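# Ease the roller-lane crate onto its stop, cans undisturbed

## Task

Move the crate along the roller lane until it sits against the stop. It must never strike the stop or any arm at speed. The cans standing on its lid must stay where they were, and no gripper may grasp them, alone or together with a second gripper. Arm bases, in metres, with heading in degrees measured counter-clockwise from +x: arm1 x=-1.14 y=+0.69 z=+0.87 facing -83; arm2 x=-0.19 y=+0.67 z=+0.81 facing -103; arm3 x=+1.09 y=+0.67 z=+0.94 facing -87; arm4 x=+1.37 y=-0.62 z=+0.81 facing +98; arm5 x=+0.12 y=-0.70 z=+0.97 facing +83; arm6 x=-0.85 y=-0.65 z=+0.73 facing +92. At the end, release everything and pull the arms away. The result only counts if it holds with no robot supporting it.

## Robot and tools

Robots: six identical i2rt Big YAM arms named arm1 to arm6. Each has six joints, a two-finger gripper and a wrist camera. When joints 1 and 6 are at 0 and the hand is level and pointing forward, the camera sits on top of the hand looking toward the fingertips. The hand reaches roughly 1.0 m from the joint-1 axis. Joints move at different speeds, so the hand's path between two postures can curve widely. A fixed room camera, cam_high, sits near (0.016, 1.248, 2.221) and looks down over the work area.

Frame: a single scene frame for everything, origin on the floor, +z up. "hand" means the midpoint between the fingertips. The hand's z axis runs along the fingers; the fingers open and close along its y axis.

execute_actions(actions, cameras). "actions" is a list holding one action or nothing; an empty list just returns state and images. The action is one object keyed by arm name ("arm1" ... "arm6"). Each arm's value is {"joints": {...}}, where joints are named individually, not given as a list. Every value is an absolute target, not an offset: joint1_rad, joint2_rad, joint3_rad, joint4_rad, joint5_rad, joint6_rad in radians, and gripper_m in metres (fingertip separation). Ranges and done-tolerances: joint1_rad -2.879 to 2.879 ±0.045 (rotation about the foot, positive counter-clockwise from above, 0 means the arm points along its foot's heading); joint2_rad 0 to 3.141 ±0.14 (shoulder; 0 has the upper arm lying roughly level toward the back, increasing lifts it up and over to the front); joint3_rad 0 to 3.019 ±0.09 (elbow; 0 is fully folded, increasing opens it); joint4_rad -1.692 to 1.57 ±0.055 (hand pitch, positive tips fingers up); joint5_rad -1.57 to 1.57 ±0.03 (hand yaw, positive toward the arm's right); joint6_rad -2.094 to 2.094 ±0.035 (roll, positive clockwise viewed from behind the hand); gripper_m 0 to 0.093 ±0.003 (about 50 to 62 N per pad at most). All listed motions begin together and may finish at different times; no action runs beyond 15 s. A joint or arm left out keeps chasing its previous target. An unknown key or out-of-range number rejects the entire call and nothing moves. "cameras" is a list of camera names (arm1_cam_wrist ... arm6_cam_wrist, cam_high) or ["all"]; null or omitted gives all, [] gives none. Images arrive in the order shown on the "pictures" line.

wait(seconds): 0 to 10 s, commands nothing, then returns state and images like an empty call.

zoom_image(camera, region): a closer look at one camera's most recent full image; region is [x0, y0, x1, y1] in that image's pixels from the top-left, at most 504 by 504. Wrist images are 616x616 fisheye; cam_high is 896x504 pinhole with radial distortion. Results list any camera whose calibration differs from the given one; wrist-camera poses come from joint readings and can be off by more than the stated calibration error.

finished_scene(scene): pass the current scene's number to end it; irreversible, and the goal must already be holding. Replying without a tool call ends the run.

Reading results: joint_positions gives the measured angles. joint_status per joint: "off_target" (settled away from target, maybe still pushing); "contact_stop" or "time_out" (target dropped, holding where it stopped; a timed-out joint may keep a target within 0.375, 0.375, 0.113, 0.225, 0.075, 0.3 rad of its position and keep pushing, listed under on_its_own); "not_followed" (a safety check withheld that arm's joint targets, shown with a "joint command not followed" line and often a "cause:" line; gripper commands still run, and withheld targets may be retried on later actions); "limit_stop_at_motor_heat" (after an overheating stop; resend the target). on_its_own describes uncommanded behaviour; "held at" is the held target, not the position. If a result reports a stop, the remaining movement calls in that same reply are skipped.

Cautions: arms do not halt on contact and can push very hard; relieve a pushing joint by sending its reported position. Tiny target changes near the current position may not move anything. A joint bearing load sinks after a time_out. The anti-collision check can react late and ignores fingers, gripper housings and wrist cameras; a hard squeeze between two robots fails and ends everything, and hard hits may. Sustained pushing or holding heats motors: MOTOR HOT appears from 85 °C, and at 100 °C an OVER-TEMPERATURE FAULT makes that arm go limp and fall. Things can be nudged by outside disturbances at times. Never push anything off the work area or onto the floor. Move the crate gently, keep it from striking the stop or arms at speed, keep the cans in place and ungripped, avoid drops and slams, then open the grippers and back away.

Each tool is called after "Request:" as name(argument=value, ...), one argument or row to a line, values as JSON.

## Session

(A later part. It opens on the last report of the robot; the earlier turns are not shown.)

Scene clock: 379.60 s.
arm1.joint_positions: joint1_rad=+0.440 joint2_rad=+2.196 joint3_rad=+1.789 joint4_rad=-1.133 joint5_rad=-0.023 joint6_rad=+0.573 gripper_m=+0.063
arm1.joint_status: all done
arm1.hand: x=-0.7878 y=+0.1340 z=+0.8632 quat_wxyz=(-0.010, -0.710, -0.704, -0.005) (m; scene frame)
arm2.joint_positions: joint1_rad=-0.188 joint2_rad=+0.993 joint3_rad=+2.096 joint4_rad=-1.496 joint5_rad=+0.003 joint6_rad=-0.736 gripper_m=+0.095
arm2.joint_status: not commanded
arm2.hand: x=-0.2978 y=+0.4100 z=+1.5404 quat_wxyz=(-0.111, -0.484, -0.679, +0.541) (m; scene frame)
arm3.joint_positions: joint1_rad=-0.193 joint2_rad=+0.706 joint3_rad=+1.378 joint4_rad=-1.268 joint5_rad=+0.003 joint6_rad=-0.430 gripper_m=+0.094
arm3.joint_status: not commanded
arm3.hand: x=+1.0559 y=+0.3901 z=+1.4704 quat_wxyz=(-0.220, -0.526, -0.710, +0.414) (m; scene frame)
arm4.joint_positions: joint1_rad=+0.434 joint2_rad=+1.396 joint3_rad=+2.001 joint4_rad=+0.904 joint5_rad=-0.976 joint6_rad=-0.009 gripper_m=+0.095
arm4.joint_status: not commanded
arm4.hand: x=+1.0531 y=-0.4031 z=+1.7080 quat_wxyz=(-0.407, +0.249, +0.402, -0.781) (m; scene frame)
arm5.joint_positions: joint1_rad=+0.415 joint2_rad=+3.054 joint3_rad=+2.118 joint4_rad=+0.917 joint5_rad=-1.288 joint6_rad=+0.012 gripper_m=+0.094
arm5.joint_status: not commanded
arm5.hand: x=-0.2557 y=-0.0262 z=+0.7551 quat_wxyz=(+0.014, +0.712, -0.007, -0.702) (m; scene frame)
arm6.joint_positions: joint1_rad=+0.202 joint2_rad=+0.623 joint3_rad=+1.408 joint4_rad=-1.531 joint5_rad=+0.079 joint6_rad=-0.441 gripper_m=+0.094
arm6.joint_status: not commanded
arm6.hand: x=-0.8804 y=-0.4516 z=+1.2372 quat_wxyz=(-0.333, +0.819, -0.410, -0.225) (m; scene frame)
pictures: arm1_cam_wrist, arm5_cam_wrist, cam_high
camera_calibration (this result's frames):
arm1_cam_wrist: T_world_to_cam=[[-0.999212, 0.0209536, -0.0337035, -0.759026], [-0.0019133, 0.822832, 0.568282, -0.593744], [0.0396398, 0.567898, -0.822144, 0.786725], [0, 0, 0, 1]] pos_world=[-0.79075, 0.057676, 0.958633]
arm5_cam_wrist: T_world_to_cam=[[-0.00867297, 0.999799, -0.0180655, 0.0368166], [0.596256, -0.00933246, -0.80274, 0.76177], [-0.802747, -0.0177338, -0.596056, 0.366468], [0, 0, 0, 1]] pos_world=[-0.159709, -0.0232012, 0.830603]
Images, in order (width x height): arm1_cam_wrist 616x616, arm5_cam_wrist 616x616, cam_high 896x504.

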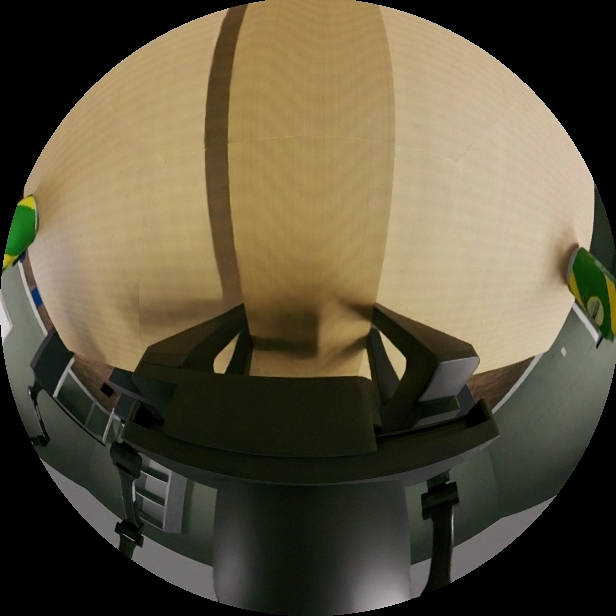

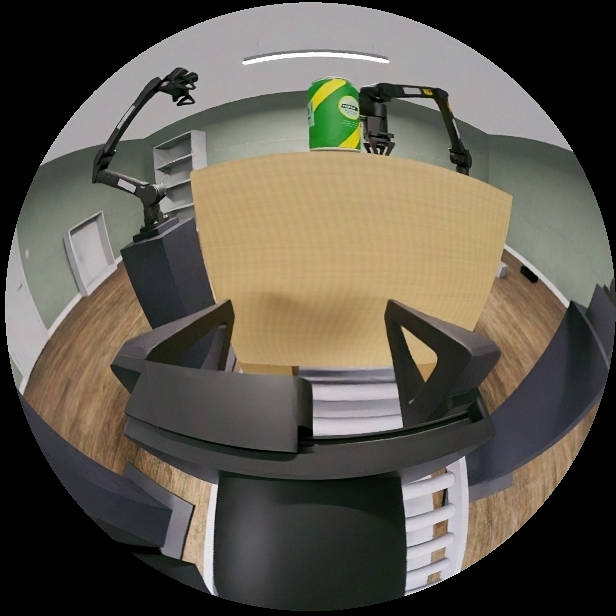

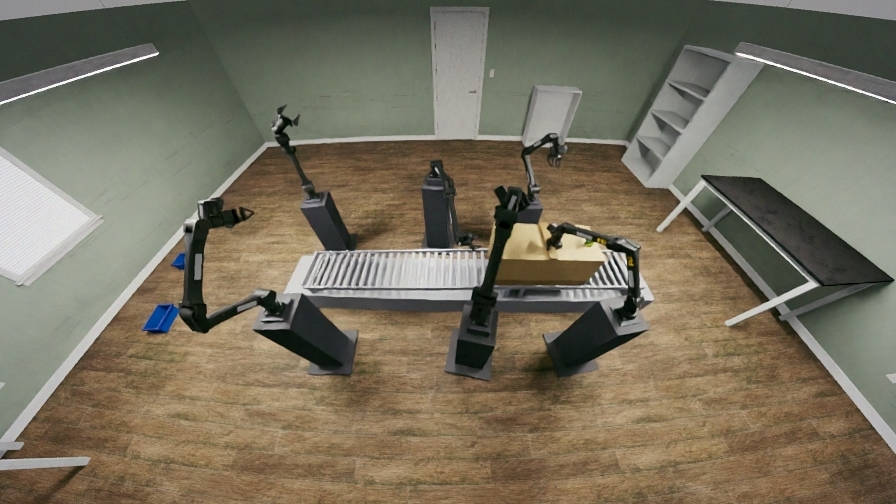

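Request:
execute_actions(
  actions=[
    {"arm1": {"joints": {"joint1_rad": 0.524, "joint2_rad": 2.337, "joint3_rad": 2.02, "joint4_rad": -1.244, "joint6_rad": 0.658}}, "arm2": {"joints": {"joint1_rad": -0.59, "joint2_rad": 1.5, "joint3_rad": 2.40, "joint4_rad": -1.585, "joint6_rad": -0.80, "gripper_m": 0.093}}},
  ],
  cameras=["cam_high", "arm2_cam_wrist", "arm5_cam_wrist"],
)

Scene clock: 430.60 s.
arm1.joint_positions: joint1_rad=+0.533 joint2_rad=+2.315 joint3_rad=+2.012 joint4_rad=-1.235 joint5_rad=-0.008 joint6_rad=+0.672 gripper_m=+0.063
arm1.joint_status: all done
arm1.hand: x=-0.7129 y=+0.1329 z=+0.8644 quat_wxyz=(-0.009, -0.712, -0.702, +0.001) (m; scene frame)
arm2.joint_positions: joint1_rad=-0.582 joint2_rad=+1.493 joint3_rad=+2.376 joint4_rad=-1.573 joint5_rad=+0.000 joint6_rad=-0.786 gripper_m=+0.093
arm2.joint_status: all done
arm2.hand: x=-0.5438 y=+0.3183 z=+1.4613 quat_wxyz=(+0.010, -0.643, -0.637, +0.424) (m; scene frame)
arm3.joint_positions: joint1_rad=-0.193 joint2_rad=+0.706 joint3_rad=+1.378 joint4_rad=-1.268 joint5_rad=+0.003 joint6_rad=-0.430 gripper_m=+0.094
arm3.joint_status: not commanded
arm3.hand: x=+1.0559 y=+0.3901 z=+1.4704 quat_wxyz=(-0.220, -0.526, -0.710, +0.414) (m; scene frame)
arm4.joint_positions: joint1_rad=+0.434 joint2_rad=+1.396 joint3_rad=+2.001 joint4_rad=+0.904 joint5_rad=-0.976 joint6_rad=-0.009 gripper_m=+0.095
arm4.joint_status: not commanded
arm4.hand: x=+1.0531 y=-0.4031 z=+1.7080 quat_wxyz=(-0.407, +0.249, +0.402, -0.781) (m; scene frame)
arm5.joint_positions: joint1_rad=+0.415 joint2_rad=+3.054 joint3_rad=+2.118 joint4_rad=+0.917 joint5_rad=-1.288 joint6_rad=+0.012 gripper_m=+0.094
arm5.joint_status: not commanded
arm5.hand: x=-0.2557 y=-0.0262 z=+0.7551 quat_wxyz=(+0.014, +0.712, -0.007, -0.702) (m; scene frame)
arm6.joint_positions: joint1_rad=+0.202 joint2_rad=+0.623 joint3_rad=+1.408 joint4_rad=-1.531 joint5_rad=+0.079 joint6_rad=-0.441 gripper_m=+0.094
arm6.joint_status: not commanded
arm6.hand: x=-0.8804 y=-0.4516 z=+1.2372 quat_wxyz=(-0.333, +0.819, -0.410, -0.225) (m; scene frame)
pictures: arm2_cam_wrist, arm5_cam_wrist, cam_high
camera_calibration (this result's frames):
arm2_cam_wrist: T_world_to_cam=[[-0.815434, 0.185105, 0.548455, -1.30172], [0.18753, 0.980869, -0.0522283, -0.12766], [-0.54763, 0.0602632, -0.834547, 1.0294], [0, 0, 0, 1]] pos_world=[-0.473795, 0.304137, 1.56634]
arm5_cam_wrist: T_world_to_cam=[[-0.00867297, 0.999799, -0.0180655, 0.0368166], [0.596256, -0.00933246, -0.80274, 0.76177], [-0.802747, -0.0177338, -0.596056, 0.366468], [0, 0, 0, 1]] pos_world=[-0.159709, -0.0232012, 0.830603]
Images, in order (width x height): arm2_cam_wrist 616x616, arm5_cam_wrist 616x616, cam_high 896x504.

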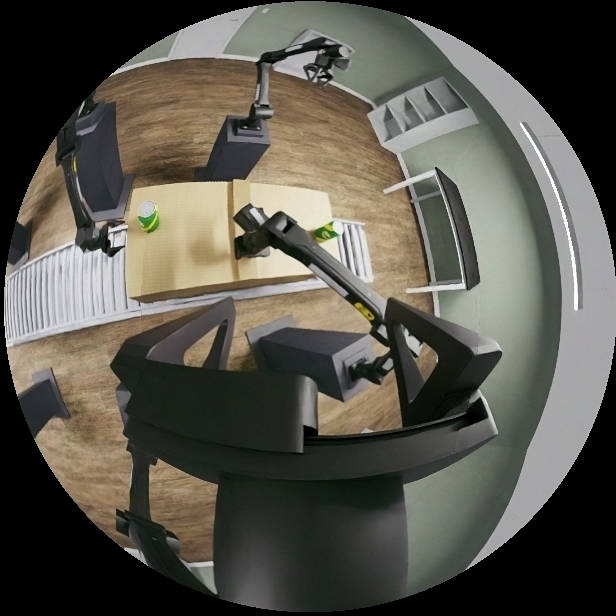

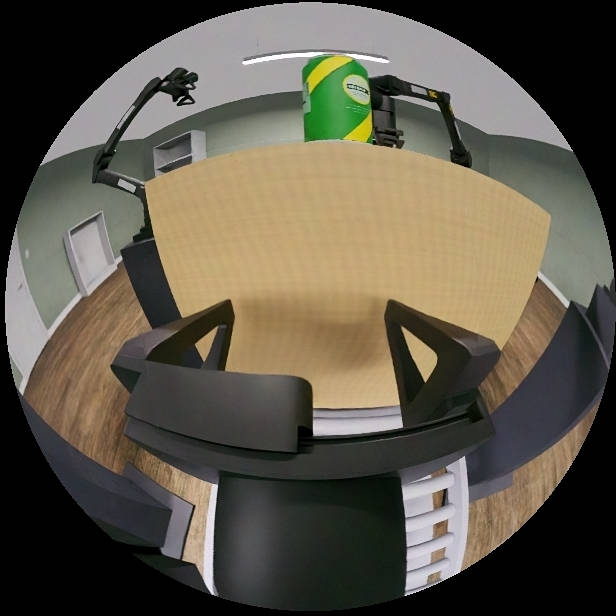

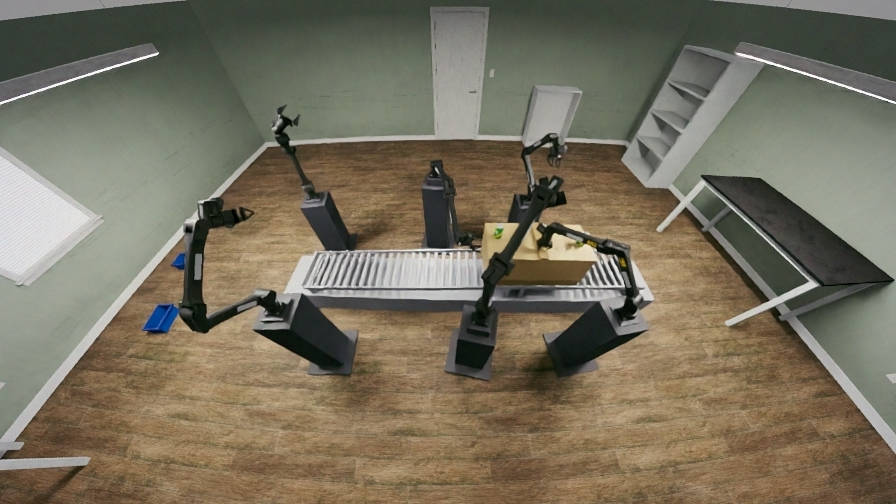

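Request:
execute_actions(
  actions=[
    {"arm1": {"joints": {"gripper_m": 0.093, "joint2_rad": 1.3}}},
  ],
  cameras=["cam_high"],
)

Request:
execute_actions(
  actions=[
    {"arm1": {"joints": {"joint1_rad": -0.2, "joint2_rad": 0.7, "joint3_rad": 1.5}}, "arm2": {"joints": {"joint1_rad": -0.595, "joint2_rad": 2.35}}},
  ],
  cameras=["cam_high", "arm2_cam_wrist", "arm5_cam_wrist"],
)

Scene clock: 466.27 s.
arm1.joint_positions: joint1_rad=+0.533 joint2_rad=+1.307 joint3_rad=+2.011 joint4_rad=-1.235 joint5_rad=-0.002 joint6_rad=+0.671 gripper_m=+0.093
arm1.joint_status: all done
arm1.hand: x=-0.8324 y=+0.2938 z=+1.5006 quat_wxyz=(-0.487, -0.619, -0.613, +0.062) (m; scene frame)
arm2.joint_positions: joint1_rad=-0.582 joint2_rad=+1.493 joint3_rad=+2.376 joint4_rad=-1.573 joint5_rad=+0.000 joint6_rad=-0.786 gripper_m=+0.093
arm2.joint_status: not commanded
arm2.hand: x=-0.5438 y=+0.3183 z=+1.4613 quat_wxyz=(+0.010, -0.643, -0.637, +0.424) (m; scene frame)
arm3.joint_positions: joint1_rad=-0.193 joint2_rad=+0.706 joint3_rad=+1.378 joint4_rad=-1.268 joint5_rad=+0.003 joint6_rad=-0.430 gripper_m=+0.094
arm3.joint_status: not commanded
arm3.hand: x=+1.0559 y=+0.3901 z=+1.4704 quat_wxyz=(-0.220, -0.526, -0.710, +0.414) (m; scene frame)
arm4.joint_positions: joint1_rad=+0.434 joint2_rad=+1.396 joint3_rad=+2.001 joint4_rad=+0.904 joint5_rad=-0.976 joint6_rad=-0.009 gripper_m=+0.095
arm4.joint_status: not commanded
arm4.hand: x=+1.0531 y=-0.4031 z=+1.7080 quat_wxyz=(-0.407, +0.249, +0.402, -0.781) (m; scene frame)
arm5.joint_positions: joint1_rad=+0.415 joint2_rad=+3.054 joint3_rad=+2.118 joint4_rad=+0.917 joint5_rad=-1.288 joint6_rad=+0.012 gripper_m=+0.094
arm5.joint_status: not commanded
arm5.hand: x=-0.2557 y=-0.0262 z=+0.7551 quat_wxyz=(+0.014, +0.712, -0.007, -0.702) (m; scene frame)
arm6.joint_positions: joint1_rad=+0.202 joint2_rad=+0.623 joint3_rad=+1.408 joint4_rad=-1.531 joint5_rad=+0.079 joint6_rad=-0.441 gripper_m=+0.094
arm6.joint_status: not commanded
arm6.hand: x=-0.8804 y=-0.4516 z=+1.2372 quat_wxyz=(-0.333, +0.819, -0.410, -0.225) (m; scene frame)
pictures: cam_high
Images, in order (width x height): cam_high 896x504.

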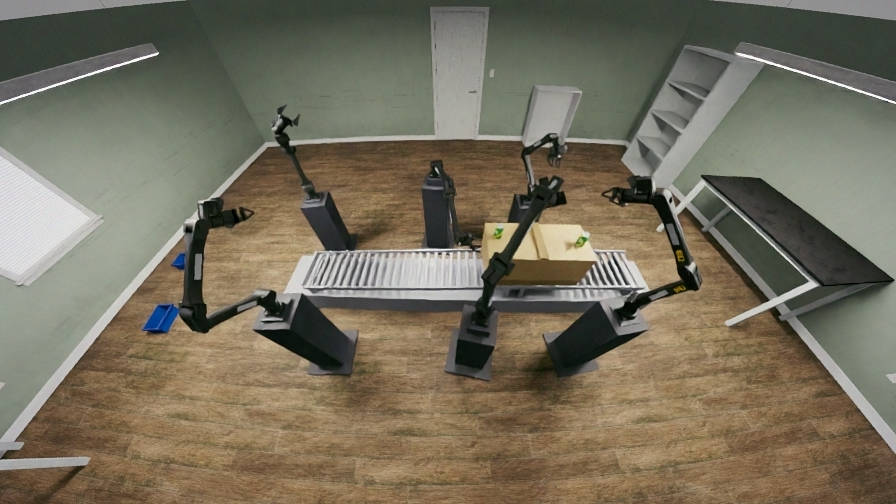

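Scene clock: 468.10 s.
arm1.joint_positions: joint1_rad=-0.193 joint2_rad=+0.697 joint3_rad=+1.499 joint4_rad=-1.235 joint5_rad=+0.002 joint6_rad=+0.670 gripper_m=+0.093
arm1.joint_status: all done
arm1.hand: x=-1.1524 y=+0.4201 z=+1.4663 quat_wxyz=(-0.471, -0.771, -0.344, +0.256) (m; scene frame)
arm2.joint_positions: joint1_rad=-0.585 joint2_rad=+2.355 joint3_rad=+2.371 joint4_rad=-1.574 joint5_rad=+0.002 joint6_rad=-0.787 gripper_m=+0.093
arm2.joint_status: all done
arm2.hand: x=-0.7151 y=+0.1671 z=+0.9191 quat_wxyz=(+0.008, -0.714, -0.700, +0.004) (m; scene frame)
arm3.joint_positions: joint1_rad=-0.193 joint2_rad=+0.706 joint3_rad=+1.378 joint4_rad=-1.268 joint5_rad=+0.003 joint6_rad=-0.430 gripper_m=+0.094
arm3.joint_status: not commanded
arm3.hand: x=+1.0559 y=+0.3901 z=+1.4704 quat_wxyz=(-0.220, -0.526, -0.710, +0.414) (m; scene frame)
arm4.joint_positions: joint1_rad=+0.434 joint2_rad=+1.396 joint3_rad=+2.001 joint4_rad=+0.904 joint5_rad=-0.976 joint6_rad=-0.009 gripper_m=+0.095
arm4.joint_status: not commanded
arm4.hand: x=+1.0531 y=-0.4031 z=+1.7080 quat_wxyz=(-0.407, +0.249, +0.402, -0.781) (m; scene frame)
arm5.joint_positions: joint1_rad=+0.415 joint2_rad=+3.054 joint3_rad=+2.118 joint4_rad=+0.917 joint5_rad=-1.288 joint6_rad=+0.012 gripper_m=+0.094
arm5.joint_status: not commanded
arm5.hand: x=-0.2557 y=-0.0262 z=+0.7551 quat_wxyz=(+0.014, +0.712, -0.007, -0.702) (m; scene frame)
arm6.joint_positions: joint1_rad=+0.202 joint2_rad=+0.623 joint3_rad=+1.408 joint4_rad=-1.531 joint5_rad=+0.079 joint6_rad=-0.441 gripper_m=+0.094
arm6.joint_status: not commanded
arm6.hand: x=-0.8804 y=-0.4516 z=+1.2372 quat_wxyz=(-0.333, +0.819, -0.410, -0.225) (m; scene frame)
pictures: arm2_cam_wrist, arm5_cam_wrist, cam_high
camera_calibration (this result's frames):
arm2_cam_wrist: T_world_to_cam=[[-0.99975, 0.0200306, 0.00998177, -0.725384], [0.0220463, 0.804731, 0.593231, -0.657705], [0.00385013, 0.593302, -0.804971, 0.77034], [0, 0, 0, 1]] pos_world=[-0.713668, 0.0867611, 1.01751]
arm5_cam_wrist: T_world_to_cam=[[-0.00867297, 0.999799, -0.0180655, 0.0368166], [0.596256, -0.00933246, -0.80274, 0.76177], [-0.802747, -0.0177338, -0.596056, 0.366468], [0, 0, 0, 1]] pos_world=[-0.159709, -0.0232012, 0.830603]
Images, in order (width x height): arm2_cam_wrist 616x616, arm5_cam_wrist 616x616, cam_high 896x504.

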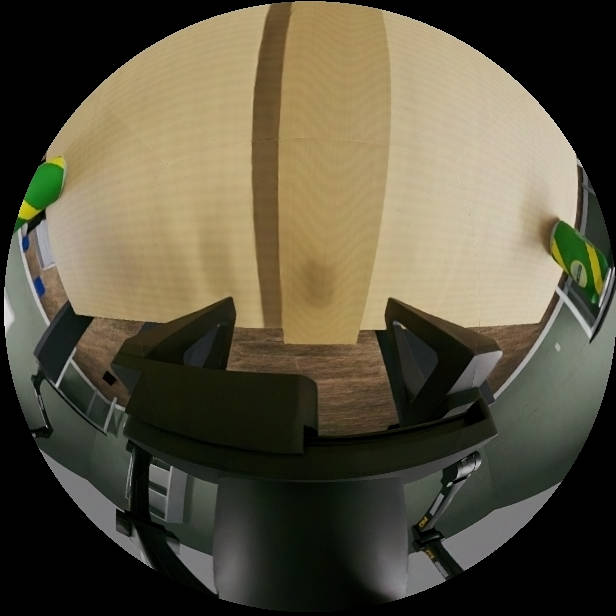

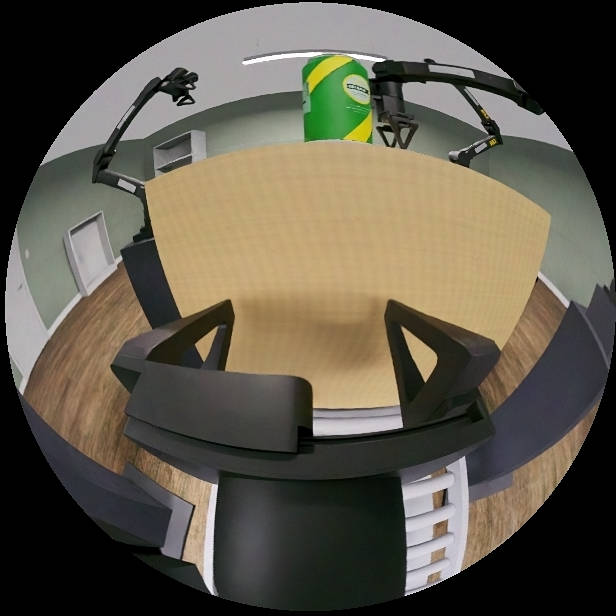

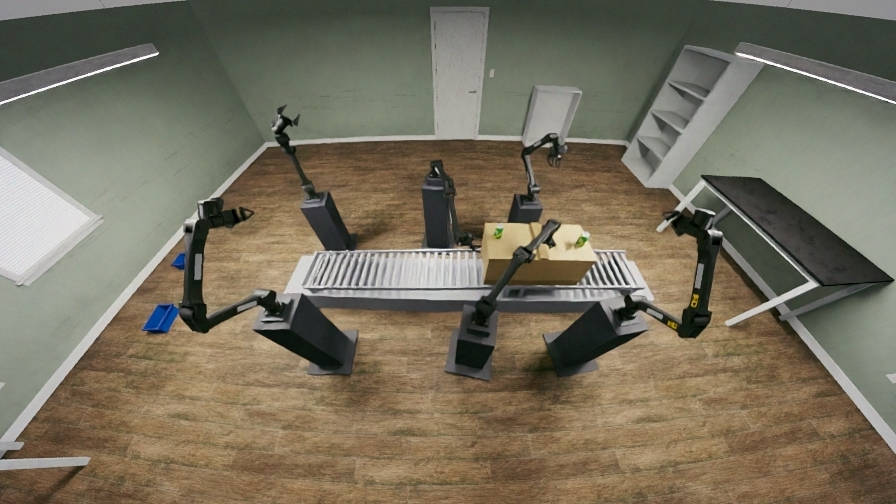

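Request:
execute_actions(
  actions=[
    {"arm2": {"joints": {"joint2_rad": 2.455, "joint4_rad": -1.48}}},
  ],
  cameras=["arm2_cam_wrist"],
)

Scene clock: 490.30 s.
arm1.joint_positions: joint1_rad=-0.193 joint2_rad=+0.697 joint3_rad=+1.499 joint4_rad=-1.235 joint5_rad=+0.002 joint6_rad=+0.670 gripper_m=+0.093
arm1.joint_status: not commanded
arm1.hand: x=-1.1524 y=+0.4201 z=+1.4663 quat_wxyz=(-0.471, -0.771, -0.344, +0.256) (m; scene frame)
arm2.joint_positions: joint1_rad=-0.587 joint2_rad=+2.424 joint3_rad=+2.375 joint4_rad=-1.492 joint5_rad=-0.001 joint6_rad=-0.789 gripper_m=+0.093
arm2.joint_status: all done
arm2.hand: x=-0.7295 y=+0.1558 z=+0.8725 quat_wxyz=(+0.007, -0.713, -0.701, +0.013) (m; scene frame)
arm3.joint_positions: joint1_rad=-0.193 joint2_rad=+0.706 joint3_rad=+1.378 joint4_rad=-1.268 joint5_rad=+0.003 joint6_rad=-0.430 gripper_m=+0.094
arm3.joint_status: not commanded
arm3.hand: x=+1.0559 y=+0.3901 z=+1.4704 quat_wxyz=(-0.220, -0.526, -0.710, +0.414) (m; scene frame)
arm4.joint_positions: joint1_rad=+0.434 joint2_rad=+1.396 joint3_rad=+2.001 joint4_rad=+0.904 joint5_rad=-0.976 joint6_rad=-0.009 gripper_m=+0.095
arm4.joint_status: not commanded
arm4.hand: x=+1.0531 y=-0.4031 z=+1.7080 quat_wxyz=(-0.407, +0.249, +0.402, -0.781) (m; scene frame)
arm5.joint_positions: joint1_rad=+0.415 joint2_rad=+3.054 joint3_rad=+2.118 joint4_rad=+0.917 joint5_rad=-1.288 joint6_rad=+0.012 gripper_m=+0.094
arm5.joint_status: not commanded
arm5.hand: x=-0.2557 y=-0.0262 z=+0.7551 quat_wxyz=(+0.014, +0.712, -0.007, -0.702) (m; scene frame)
arm6.joint_positions: joint1_rad=+0.202 joint2_rad=+0.623 joint3_rad=+1.408 joint4_rad=-1.531 joint5_rad=+0.079 joint6_rad=-0.441 gripper_m=+0.094
arm6.joint_status: not commanded
arm6.hand: x=-0.8804 y=-0.4516 z=+1.2372 quat_wxyz=(-0.333, +0.819, -0.410, -0.225) (m; scene frame)
pictures: arm2_cam_wrist
camera_calibration (this result's frames):
arm2_cam_wrist: T_world_to_cam=[[-0.999603, 0.0195573, 0.0202885, -0.747829], [0.027707, 0.813458, 0.580963, -0.607172], [-0.00514179, 0.581295, -0.813677, 0.742485], [0, 0, 0, 1]] pos_world=[-0.726892, 0.0769317, 0.97206]
Images, in order (width x height): arm2_cam_wrist 616x616.

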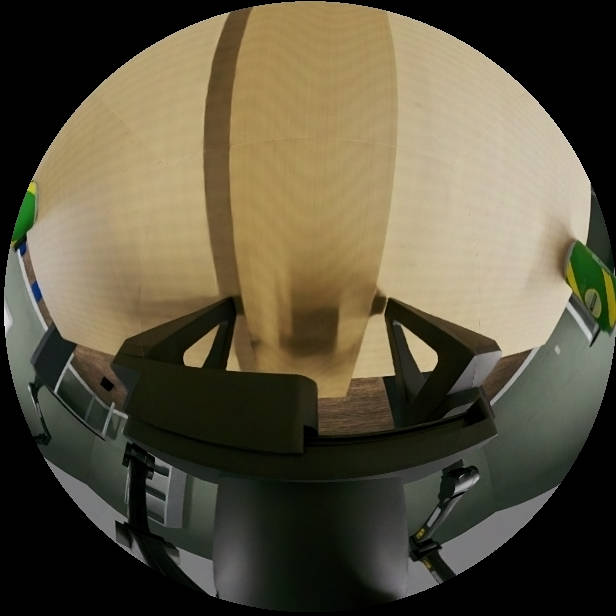

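Request:
execute_actions(
  actions=[
    {"arm2": {"joints": {"gripper_m": 0.04}}, "arm5": {"joints": {"joint1_rad": 0.0, "joint2_rad": 2.6}}},
  ],
  cameras=["cam_high"],
)

Scene clock: 540.23 s.
arm1.joint_positions: joint1_rad=-0.193 joint2_rad=+0.697 joint3_rad=+1.499 joint4_rad=-1.235 joint5_rad=+0.002 joint6_rad=+0.670 gripper_m=+0.093
arm1.joint_status: not commanded
arm1.hand: x=-1.1524 y=+0.4201 z=+1.4663 quat_wxyz=(-0.471, -0.771, -0.344, +0.256) (m; scene frame)
arm2.joint_positions: joint1_rad=-0.587 joint2_rad=+2.424 joint3_rad=+2.375 joint4_rad=-1.496 joint5_rad=-0.007 joint6_rad=-0.789 gripper_m=+0.063
arm2.joint_status: gripper_m off_target (ended at +0.063, target +0.040)
arm2.hand: x=-0.7280 y=+0.1558 z=+0.8721 quat_wxyz=(+0.004, -0.714, -0.700, +0.011) (m; scene frame)
arm3.joint_positions: joint1_rad=-0.193 joint2_rad=+0.706 joint3_rad=+1.378 joint4_rad=-1.268 joint5_rad=+0.003 joint6_rad=-0.430 gripper_m=+0.094
arm3.joint_status: not commanded
arm3.hand: x=+1.0559 y=+0.3901 z=+1.4704 quat_wxyz=(-0.220, -0.526, -0.710, +0.414) (m; scene frame)
arm4.joint_positions: joint1_rad=+0.434 joint2_rad=+1.396 joint3_rad=+2.001 joint4_rad=+0.904 joint5_rad=-0.976 joint6_rad=-0.009 gripper_m=+0.095
arm4.joint_status: not commanded
arm4.hand: x=+1.0531 y=-0.4031 z=+1.7080 quat_wxyz=(-0.407, +0.249, +0.402, -0.781) (m; scene frame)
arm5.joint_positions: joint1_rad=+0.006 joint2_rad=+2.595 joint3_rad=+2.138 joint4_rad=+0.917 joint5_rad=-1.286 joint6_rad=+0.011 gripper_m=+0.094
arm5.joint_status: all done
arm5.hand: x=+0.0490 y=+0.1461 z=+1.1271 quat_wxyz=(-0.294, +0.665, +0.022, -0.687) (m; scene frame)
arm6.joint_positions: joint1_rad=+0.202 joint2_rad=+0.623 joint3_rad=+1.408 joint4_rad=-1.531 joint5_rad=+0.079 joint6_rad=-0.441 gripper_m=+0.094
arm6.joint_status: not commanded
arm6.hand: x=-0.8804 y=-0.4516 z=+1.2372 quat_wxyz=(-0.333, +0.819, -0.410, -0.225) (m; scene frame)
pictures: cam_high
Images, in order (width x height): cam_high 896x504.

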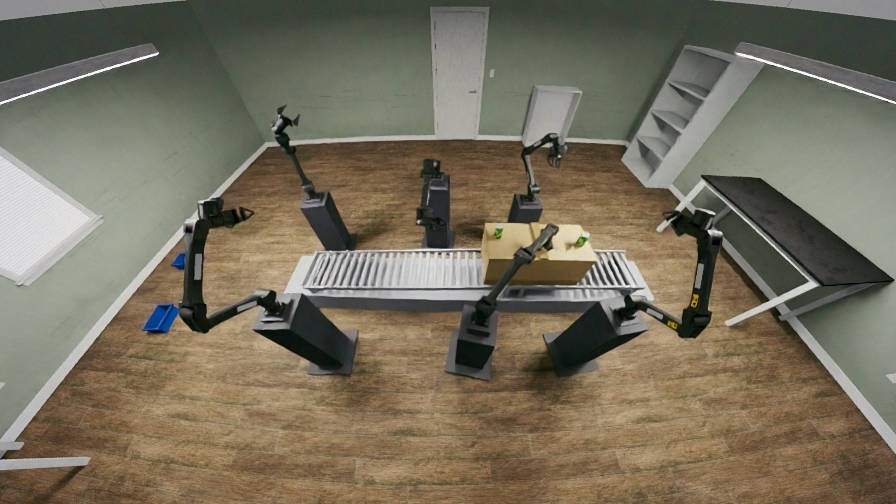

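Request:
execute_actions(
  actions=[
    {"arm2": {"joints": {"joint1_rad": -0.424, "joint2_rad": 2.125, "joint3_rad": 1.795, "joint4_rad": -1.25, "joint6_rad": -0.626}}, "arm5": {"joints": {"joint1_rad": -0.23, "joint2_rad": 1.85, "joint3_rad": 1.70, "joint4_rad": -1.18, "joint5_rad": 0.0, "joint6_rad": -0.335}}},
  ],
  cameras=["cam_high", "arm2_cam_wrist"],
)

Scene clock: 569.13 s.
arm1.joint_positions: joint1_rad=-0.193 joint2_rad=+0.697 joint3_rad=+1.499 joint4_rad=-1.235 joint5_rad=+0.002 joint6_rad=+0.670 gripper_m=+0.093
arm1.joint_status: not commanded
arm1.hand: x=-1.1524 y=+0.4201 z=+1.4663 quat_wxyz=(-0.471, -0.771, -0.344, +0.256) (m; scene frame)
arm2.joint_positions: joint1_rad=-0.351 joint2_rad=+2.085 joint3_rad=+1.752 joint4_rad=-1.268 joint5_rad=+0.024 joint6_rad=-0.552 gripper_m=+0.063
arm2.joint_status: joint1_rad off_target (ended at -0.351, target -0.424); joint6_rad off_target (ended at -0.552, target -0.626); the others done
arm2.hand: x=-0.5337 y=+0.1479 z=+0.8635 quat_wxyz=(+0.022, -0.714, -0.700, -0.014) (m; scene frame)
arm3.joint_positions: joint1_rad=-0.193 joint2_rad=+0.706 joint3_rad=+1.378 joint4_rad=-1.268 joint5_rad=+0.003 joint6_rad=-0.430 gripper_m=+0.094
arm3.joint_status: not commanded
arm3.hand: x=+1.0559 y=+0.3901 z=+1.4704 quat_wxyz=(-0.220, -0.526, -0.710, +0.414) (m; scene frame)
arm4.joint_positions: joint1_rad=+0.434 joint2_rad=+1.396 joint3_rad=+2.001 joint4_rad=+0.904 joint5_rad=-0.976 joint6_rad=-0.009 gripper_m=+0.095
arm4.joint_status: not commanded
arm4.hand: x=+1.0531 y=-0.4031 z=+1.7080 quat_wxyz=(-0.407, +0.249, +0.402, -0.781) (m; scene frame)
arm5.joint_positions: joint1_rad=-0.223 joint2_rad=+1.854 joint3_rad=+1.684 joint4_rad=-1.164 joint5_rad=-0.003 joint6_rad=-0.323 gripper_m=+0.094
arm5.joint_status: all done
arm5.hand: x=+0.3275 y=-0.1103 z=+1.1467 quat_wxyz=(-0.110, +0.695, -0.709, -0.050) (m; scene frame)
arm6.joint_positions: joint1_rad=+0.202 joint2_rad=+0.623 joint3_rad=+1.408 joint4_rad=-1.531 joint5_rad=+0.079 joint6_rad=-0.441 gripper_m=+0.094
arm6.joint_status: not commanded
arm6.hand: x=-0.8804 y=-0.4516 z=+1.2372 quat_wxyz=(-0.333, +0.819, -0.410, -0.225) (m; scene frame)
pictures: arm2_cam_wrist, cam_high
camera_calibration (this result's frames):
arm2_cam_wrist: T_world_to_cam=[[-0.999767, 0.0210921, 0.00461415, -0.538607], [0.0193012, 0.777312, 0.628819, -0.6415], [0.0096765, 0.628761, -0.777538, 0.710482], [0, 0, 0, 1]] pos_world=[-0.532974, 0.0632828, 0.9583]
Images, in order (width x height): arm2_cam_wrist 616x616, cam_high 896x504.

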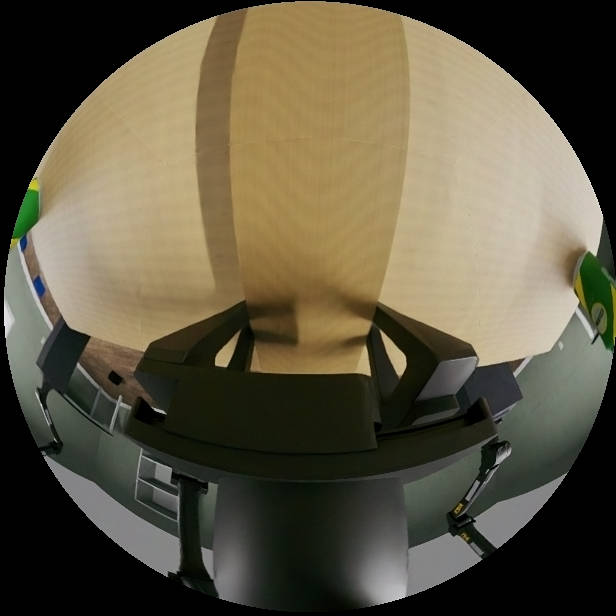

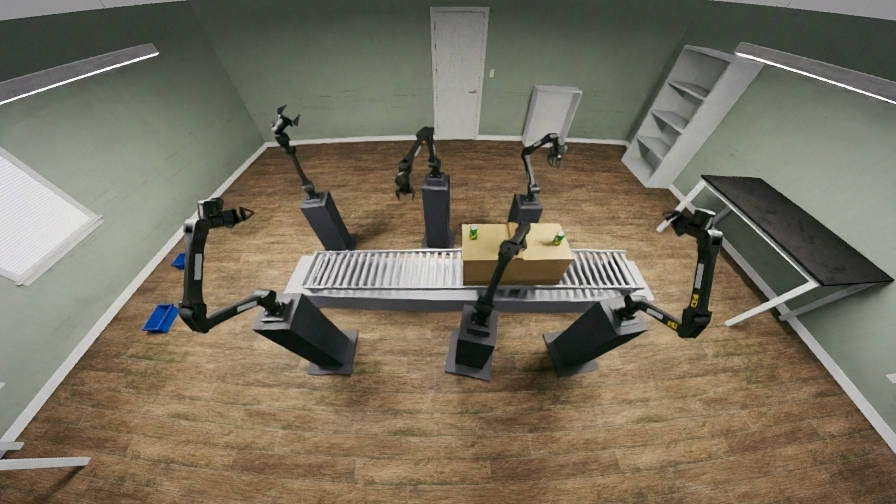

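Request:
execute_actions(
  actions=[
    {"arm2": {"joints": {"joint1_rad": -0.055, "joint2_rad": 1.87, "joint3_rad": 1.33, "joint4_rad": -1.025, "joint5_rad": 0.07, "joint6_rad": -0.157}}},
  ],
  cameras=["cam_high", "arm2_cam_wrist"],
)

Scene clock: 587.67 s.
arm1.joint_positions: joint1_rad=-0.193 joint2_rad=+0.697 joint3_rad=+1.499 joint4_rad=-1.235 joint5_rad=+0.002 joint6_rad=+0.670 gripper_m=+0.093
arm1.joint_status: not commanded
arm1.hand: x=-1.1524 y=+0.4201 z=+1.4663 quat_wxyz=(-0.471, -0.771, -0.344, +0.256) (m; scene frame)
arm2.joint_positions: joint1_rad=+0.025 joint2_rad=+1.853 joint3_rad=+1.345 joint4_rad=-1.003 joint5_rad=+0.025 joint6_rad=-0.164 gripper_m=+0.063
arm2.joint_status: joint1_rad time_out (moved +0.376 of +0.296); joint5_rad time_out (moved +0.001 of +0.046); the others done
arm2.on_its_own: joint1_rad reads +0.025 and still pushes toward -0.055 since a time_out; joint5_rad reads +0.025 and still pushes toward +0.070 since a time_out
arm2.hand: x=-0.3039 y=+0.1381 z=+0.8492 quat_wxyz=(+0.001, -0.718, -0.695, +0.030) (m; scene frame)
arm3.joint_positions: joint1_rad=-0.193 joint2_rad=+0.706 joint3_rad=+1.378 joint4_rad=-1.268 joint5_rad=+0.003 joint6_rad=-0.430 gripper_m=+0.094
arm3.joint_status: not commanded
arm3.hand: x=+1.0559 y=+0.3901 z=+1.4704 quat_wxyz=(-0.220, -0.526, -0.710, +0.414) (m; scene frame)
arm4.joint_positions: joint1_rad=+0.434 joint2_rad=+1.396 joint3_rad=+2.001 joint4_rad=+0.904 joint5_rad=-0.976 joint6_rad=-0.009 gripper_m=+0.095
arm4.joint_status: not commanded
arm4.hand: x=+1.0531 y=-0.4031 z=+1.7080 quat_wxyz=(-0.407, +0.249, +0.402, -0.781) (m; scene frame)
arm5.joint_positions: joint1_rad=-0.223 joint2_rad=+1.854 joint3_rad=+1.684 joint4_rad=-1.164 joint5_rad=-0.003 joint6_rad=-0.323 gripper_m=+0.094
arm5.joint_status: not commanded
arm5.hand: x=+0.3275 y=-0.1103 z=+1.1467 quat_wxyz=(-0.110, +0.695, -0.709, -0.050) (m; scene frame)
arm6.joint_positions: joint1_rad=+0.202 joint2_rad=+0.623 joint3_rad=+1.408 joint4_rad=-1.531 joint5_rad=+0.079 joint6_rad=-0.441 gripper_m=+0.094
arm6.joint_status: not commanded
arm6.hand: x=-0.8804 y=-0.4516 z=+1.2372 quat_wxyz=(-0.333, +0.819, -0.410, -0.225) (m; scene frame)
pictures: arm2_cam_wrist, cam_high
camera_calibration (this result's frames):
arm2_cam_wrist: T_world_to_cam=[[-0.998838, 0.0335677, 0.0345852, -0.335466], [0.0471186, 0.83103, 0.554228, -0.564881], [-0.0101372, 0.555213, -0.831646, 0.753349], [0, 0, 0, 1]] pos_world=[-0.300823, 0.0624245, 0.951195]
Images, in order (width x height): arm2_cam_wrist 616x616, cam_high 896x504.

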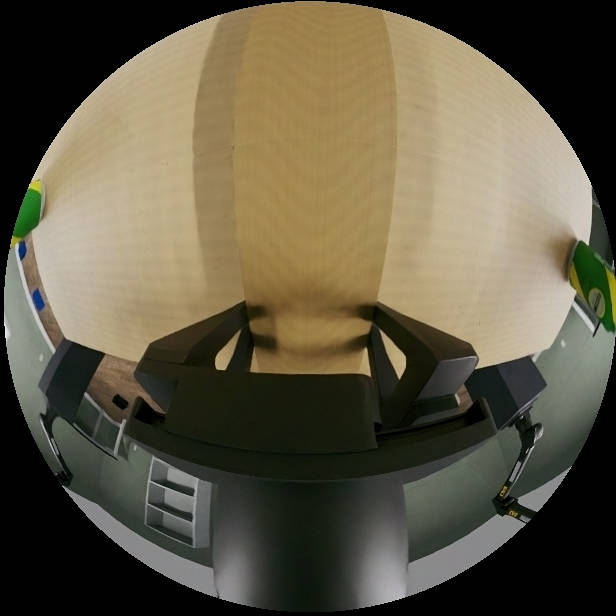

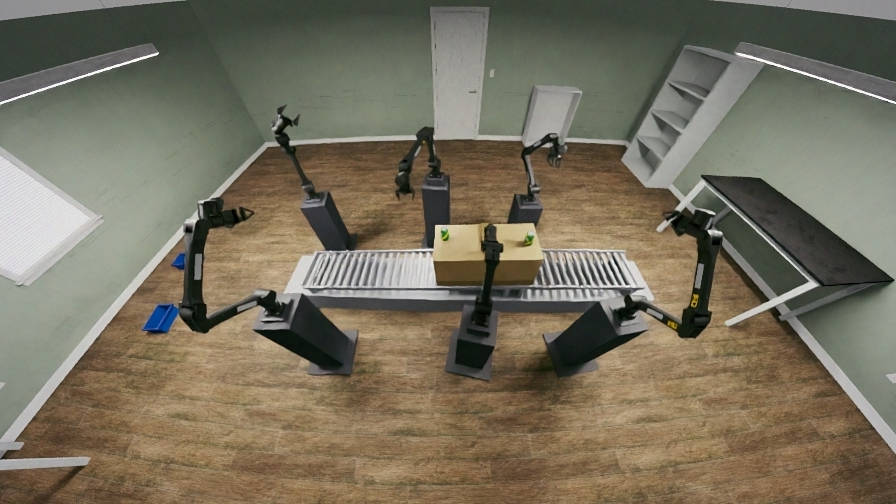

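Request:
execute_actions(
  actions=[
    {"arm2": {"joints": {"joint1_rad": 0.417, "joint2_rad": 1.95, "joint3_rad": 1.43, "joint4_rad": -1.058, "joint6_rad": 0.302}}},
  ],
  cameras=["cam_high", "arm2_cam_wrist"],
)

Scene clock: 635.57 s.
arm1.joint_positions: joint1_rad=-0.193 joint2_rad=+0.697 joint3_rad=+1.499 joint4_rad=-1.235 joint5_rad=+0.002 joint6_rad=+0.670 gripper_m=+0.093
arm1.joint_status: not commanded
arm1.hand: x=-1.1524 y=+0.4201 z=+1.4663 quat_wxyz=(-0.471, -0.771, -0.344, +0.256) (m; scene frame)
arm2.joint_positions: joint1_rad=+0.484 joint2_rad=+1.929 joint3_rad=+1.433 joint4_rad=-1.054 joint5_rad=+0.013 joint6_rad=+0.289 gripper_m=+0.064
arm2.joint_status: joint1_rad off_target (ended at +0.484, target +0.417); the others done
arm2.on_its_own: joint5_rad reads +0.013 and still pushes toward +0.070 since a time_out
arm2.hand: x=-0.0510 y=+0.1271 z=+0.8372 quat_wxyz=(+0.001, -0.716, -0.698, +0.009) (m; scene frame)
arm3.joint_positions: joint1_rad=-0.193 joint2_rad=+0.706 joint3_rad=+1.378 joint4_rad=-1.268 joint5_rad=+0.003 joint6_rad=-0.430 gripper_m=+0.094
arm3.joint_status: not commanded
arm3.hand: x=+1.0559 y=+0.3901 z=+1.4704 quat_wxyz=(-0.220, -0.526, -0.710, +0.414) (m; scene frame)
arm4.joint_positions: joint1_rad=+0.434 joint2_rad=+1.396 joint3_rad=+2.001 joint4_rad=+0.904 joint5_rad=-0.976 joint6_rad=-0.009 gripper_m=+0.095
arm4.joint_status: not commanded
arm4.hand: x=+1.0531 y=-0.4031 z=+1.7080 quat_wxyz=(-0.407, +0.249, +0.402, -0.781) (m; scene frame)
arm5.joint_positions: joint1_rad=-0.223 joint2_rad=+1.854 joint3_rad=+1.684 joint4_rad=-1.164 joint5_rad=-0.003 joint6_rad=-0.323 gripper_m=+0.094
arm5.joint_status: not commanded
arm5.hand: x=+0.3275 y=-0.1103 z=+1.1467 quat_wxyz=(-0.110, +0.695, -0.709, -0.050) (m; scene frame)
arm6.joint_positions: joint1_rad=+0.202 joint2_rad=+0.623 joint3_rad=+1.408 joint4_rad=-1.531 joint5_rad=+0.079 joint6_rad=-0.441 gripper_m=+0.094
arm6.joint_status: not commanded
arm6.hand: x=-0.8804 y=-0.4516 z=+1.2372 quat_wxyz=(-0.333, +0.819, -0.410, -0.225) (m; scene frame)
pictures: arm2_cam_wrist, cam_high
camera_calibration (this result's frames):
arm2_cam_wrist: T_world_to_cam=[[-0.999615, 0.0269823, 0.00645391, -0.0577054], [0.0257278, 0.814511, 0.579578, -0.581216], [0.0103815, 0.579521, -0.814891, 0.73595], [0, 0, 0, 1]] pos_world=[-0.0503701, 0.0484648, 0.936951]
Images, in order (width x height): arm2_cam_wrist 616x616, cam_high 896x504.

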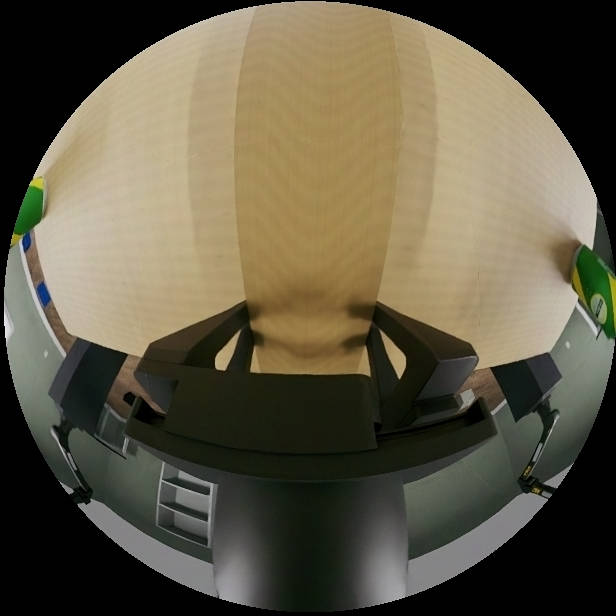

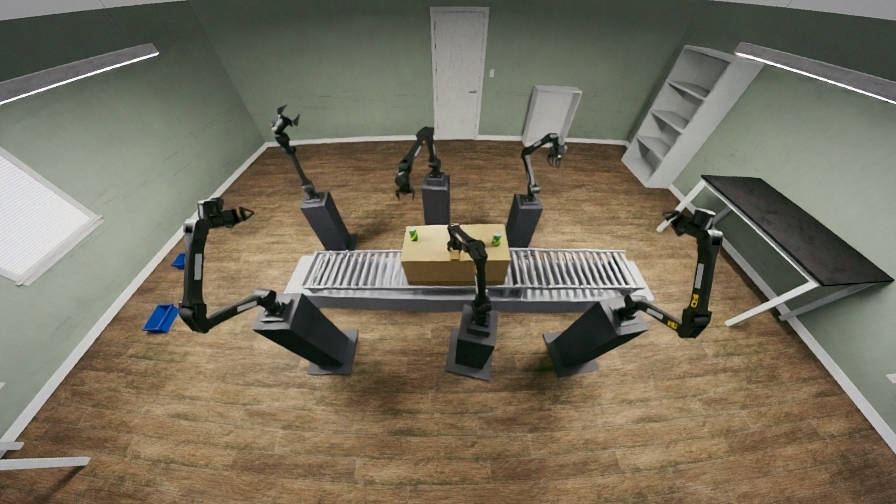

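Request:
execute_actions(
  actions=[
    {"arm2": {"joints": {"joint1_rad": 0.783, "joint2_rad": 2.305, "joint3_rad": 1.965, "joint4_rad": -1.269, "joint5_rad": 0.09, "joint6_rad": 0.664}}, "arm5": {"joints": {"joint1_rad": -0.052, "joint2_rad": 1.945, "joint3_rad": 1.405, "joint4_rad": -0.855, "joint5_rad": -0.06, "joint6_rad": -0.14}}},
  ],
  cameras=["cam_high", "arm2_cam_wrist", "arm5_cam_wrist"],
)

Scene clock: 665.20 s.
arm1.joint_positions: joint1_rad=-0.193 joint2_rad=+0.697 joint3_rad=+1.499 joint4_rad=-1.235 joint5_rad=+0.002 joint6_rad=+0.670 gripper_m=+0.093
arm1.joint_status: not commanded
arm1.hand: x=-1.1524 y=+0.4201 z=+1.4663 quat_wxyz=(-0.471, -0.771, -0.344, +0.256) (m; scene frame)
arm2.joint_positions: joint1_rad=+0.878 joint2_rad=+2.268 joint3_rad=+1.987 joint4_rad=-1.233 joint5_rad=+0.001 joint6_rad=+0.658 gripper_m=+0.064
arm2.joint_status: joint1_rad time_out (moved +0.394 of +0.299); joint5_rad time_out (moved -0.012 of +0.077); the others done
arm2.on_its_own: joint1_rad reads +0.878 and still pushes toward +0.783 since a time_out; joint5_rad reads +0.001 and still pushes toward +0.081 since a time_out
arm2.hand: x=+0.2318 y=+0.1149 z=+0.8269 quat_wxyz=(-0.021, -0.707, -0.707, +0.002) (m; scene frame)
arm3.joint_positions: joint1_rad=-0.193 joint2_rad=+0.706 joint3_rad=+1.378 joint4_rad=-1.268 joint5_rad=+0.003 joint6_rad=-0.430 gripper_m=+0.094
arm3.joint_status: not commanded
arm3.hand: x=+1.0559 y=+0.3901 z=+1.4704 quat_wxyz=(-0.220, -0.526, -0.710, +0.414) (m; scene frame)
arm4.joint_positions: joint1_rad=+0.434 joint2_rad=+1.396 joint3_rad=+2.001 joint4_rad=+0.904 joint5_rad=-0.976 joint6_rad=-0.009 gripper_m=+0.095
arm4.joint_status: not commanded
arm4.hand: x=+1.0531 y=-0.4031 z=+1.7080 quat_wxyz=(-0.407, +0.249, +0.402, -0.781) (m; scene frame)
arm5.joint_positions: joint1_rad=-0.047 joint2_rad=+1.960 joint3_rad=+1.383 joint4_rad=-0.874 joint5_rad=-0.060 joint6_rad=-0.152 gripper_m=+0.094
arm5.joint_status: all done
arm5.hand: x=+0.2049 y=-0.1292 z=+0.9764 quat_wxyz=(-0.034, +0.701, -0.710, -0.056) (m; scene frame)
arm6.joint_positions: joint1_rad=+0.202 joint2_rad=+0.623 joint3_rad=+1.408 joint4_rad=-1.531 joint5_rad=+0.079 joint6_rad=-0.441 gripper_m=+0.094
arm6.joint_status: not commanded
arm6.hand: x=-0.8804 y=-0.4516 z=+1.2372 quat_wxyz=(-0.333, +0.819, -0.410, -0.225) (m; scene frame)
pictures: arm2_cam_wrist, arm5_cam_wrist, cam_high
camera_calibration (this result's frames):
arm2_cam_wrist: T_world_to_cam=[[-0.999413, 0.00083323, -0.0342445, 0.261936], [-0.0185471, 0.827323, 0.561421, -0.548811], [0.0287991, 0.561726, -0.826822, 0.739364], [0, 0, 0, 1]] pos_world=[0.23031, 0.0385057, 0.928406]
arm5_cam_wrist: T_world_to_cam=[[0.999575, -0.000655834, -0.0291545, -0.177233], [0.0132852, -0.879735, 0.475279, -0.57706], [-0.0259599, -0.475464, -0.879352, 0.924546], [0, 0, 0, 1]] pos_world=[0.208825, -0.0681877, 1.0821]
Images, in order (width x height): arm2_cam_wrist 616x616, arm5_cam_wrist 616x616, cam_high 896x504.

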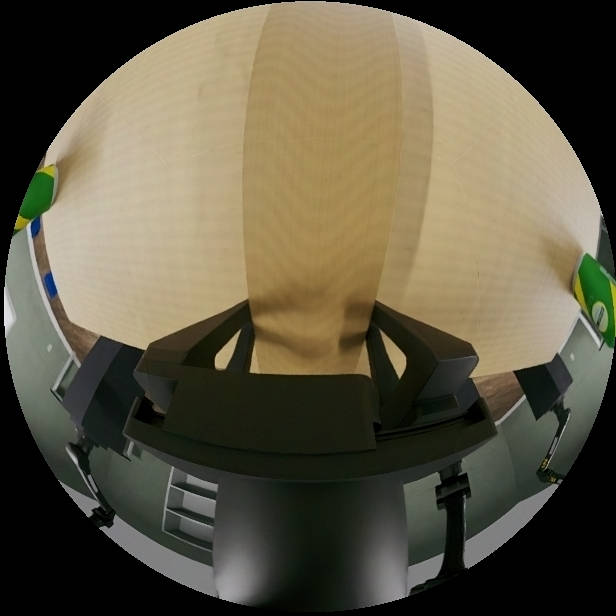

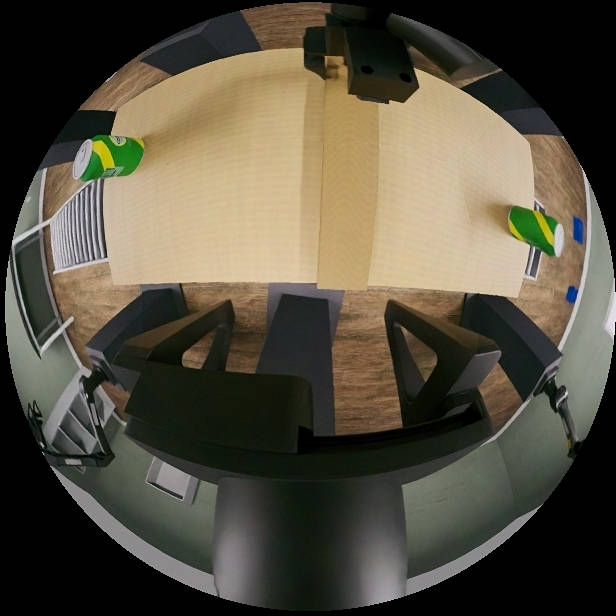

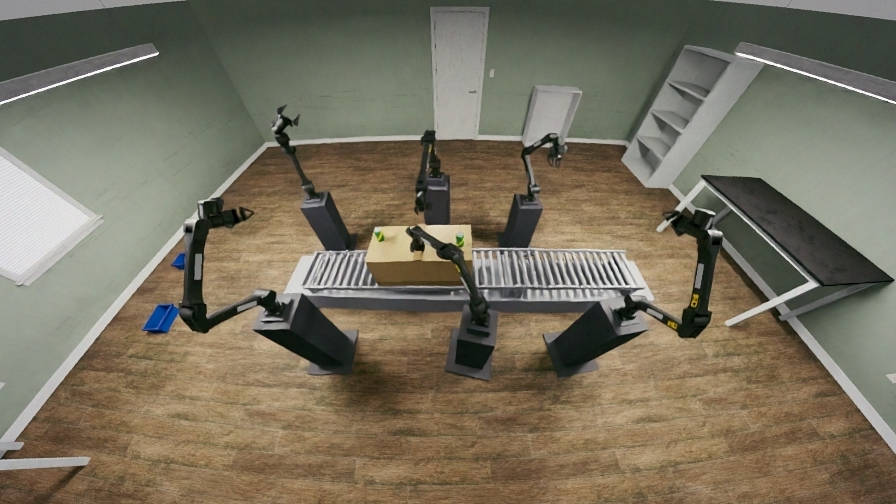

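Request:
execute_actions(
  actions=[
    {"arm5": {"joints": {"joint1_rad": -0.12, "joint2_rad": 2.16, "joint3_rad": 1.35, "joint4_rad": -0.585, "joint6_rad": -0.22}}},
  ],
  cameras=["arm2_cam_wrist", "arm5_cam_wrist"],
)

Scene clock: 689.03 s.
arm1.joint_positions: joint1_rad=-0.193 joint2_rad=+0.697 joint3_rad=+1.499 joint4_rad=-1.235 joint5_rad=+0.002 joint6_rad=+0.670 gripper_m=+0.093
arm1.joint_status: not commanded
arm1.hand: x=-1.1524 y=+0.4201 z=+1.4663 quat_wxyz=(-0.471, -0.771, -0.344, +0.256) (m; scene frame)
arm2.joint_positions: joint1_rad=+0.878 joint2_rad=+2.268 joint3_rad=+1.987 joint4_rad=-1.233 joint5_rad=+0.001 joint6_rad=+0.658 gripper_m=+0.064
arm2.joint_status: not commanded
arm2.on_its_own: joint1_rad reads +0.878 and still pushes toward +0.783 since a time_out; joint5_rad reads +0.001 and still pushes toward +0.081 since a time_out
arm2.hand: x=+0.2318 y=+0.1149 z=+0.8269 quat_wxyz=(-0.021, -0.707, -0.707, +0.002) (m; scene frame)
arm3.joint_positions: joint1_rad=-0.193 joint2_rad=+0.706 joint3_rad=+1.378 joint4_rad=-1.268 joint5_rad=+0.003 joint6_rad=-0.430 gripper_m=+0.094
arm3.joint_status: not commanded
arm3.hand: x=+1.0559 y=+0.3901 z=+1.4704 quat_wxyz=(-0.220, -0.526, -0.710, +0.414) (m; scene frame)
arm4.joint_positions: joint1_rad=+0.434 joint2_rad=+1.396 joint3_rad=+2.001 joint4_rad=+0.904 joint5_rad=-0.976 joint6_rad=-0.009 gripper_m=+0.095
arm4.joint_status: not commanded
arm4.hand: x=+1.0531 y=-0.4031 z=+1.7080 quat_wxyz=(-0.407, +0.249, +0.402, -0.781) (m; scene frame)
arm5.joint_positions: joint1_rad=-0.126 joint2_rad=+2.178 joint3_rad=+1.332 joint4_rad=-0.604 joint5_rad=-0.060 joint6_rad=-0.208 gripper_m=+0.094
arm5.joint_status: all done
arm5.hand: x=+0.2506 y=-0.1390 z=+0.8474 quat_wxyz=(-0.039, +0.693, -0.718, -0.054) (m; scene frame)
arm6.joint_positions: joint1_rad=+0.202 joint2_rad=+0.623 joint3_rad=+1.408 joint4_rad=-1.531 joint5_rad=+0.079 joint6_rad=-0.441 gripper_m=+0.094
arm6.joint_status: not commanded
arm6.hand: x=-0.8804 y=-0.4516 z=+1.2372 quat_wxyz=(-0.333, +0.819, -0.410, -0.225) (m; scene frame)
pictures: arm2_cam_wrist, arm5_cam_wrist
camera_calibration (this result's frames):
arm2_cam_wrist: T_world_to_cam=[[-0.999413, 0.00083323, -0.0342445, 0.261936], [-0.0185471, 0.827323, 0.561421, -0.548811], [0.0287991, 0.561726, -0.826822, 0.739364], [0, 0, 0, 1]] pos_world=[0.23031, 0.0385057, 0.928406]
arm5_cam_wrist: T_world_to_cam=[[0.999482, -0.0239062, -0.0215508, -0.23639], [-0.010916, -0.88166, 0.47176, -0.516137], [-0.0302785, -0.47128, -0.881464, 0.811091], [0, 0, 0, 1]] pos_world=[0.255192, -0.0784568, 0.953345]
Images, in order (width x height): arm2_cam_wrist 616x616, arm5_cam_wrist 616x616.

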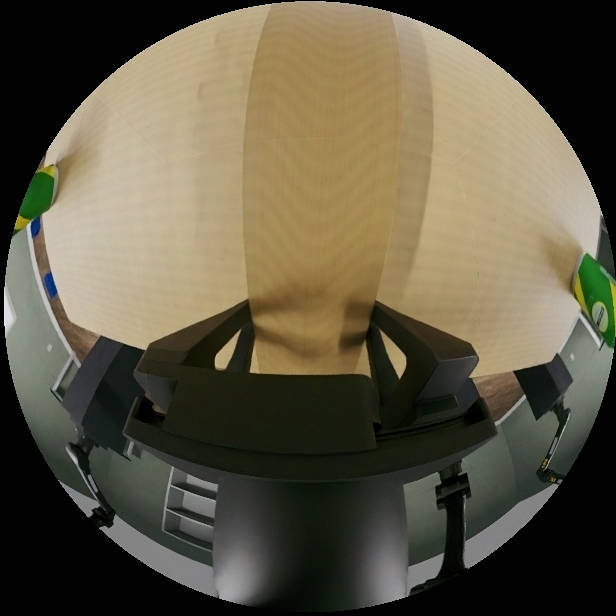

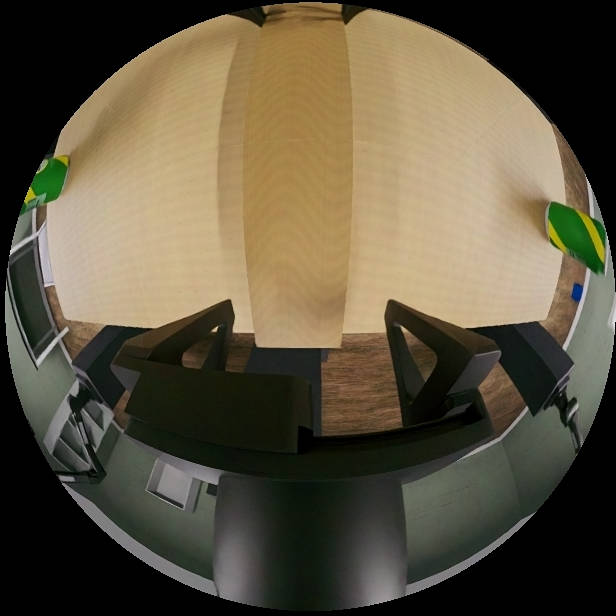

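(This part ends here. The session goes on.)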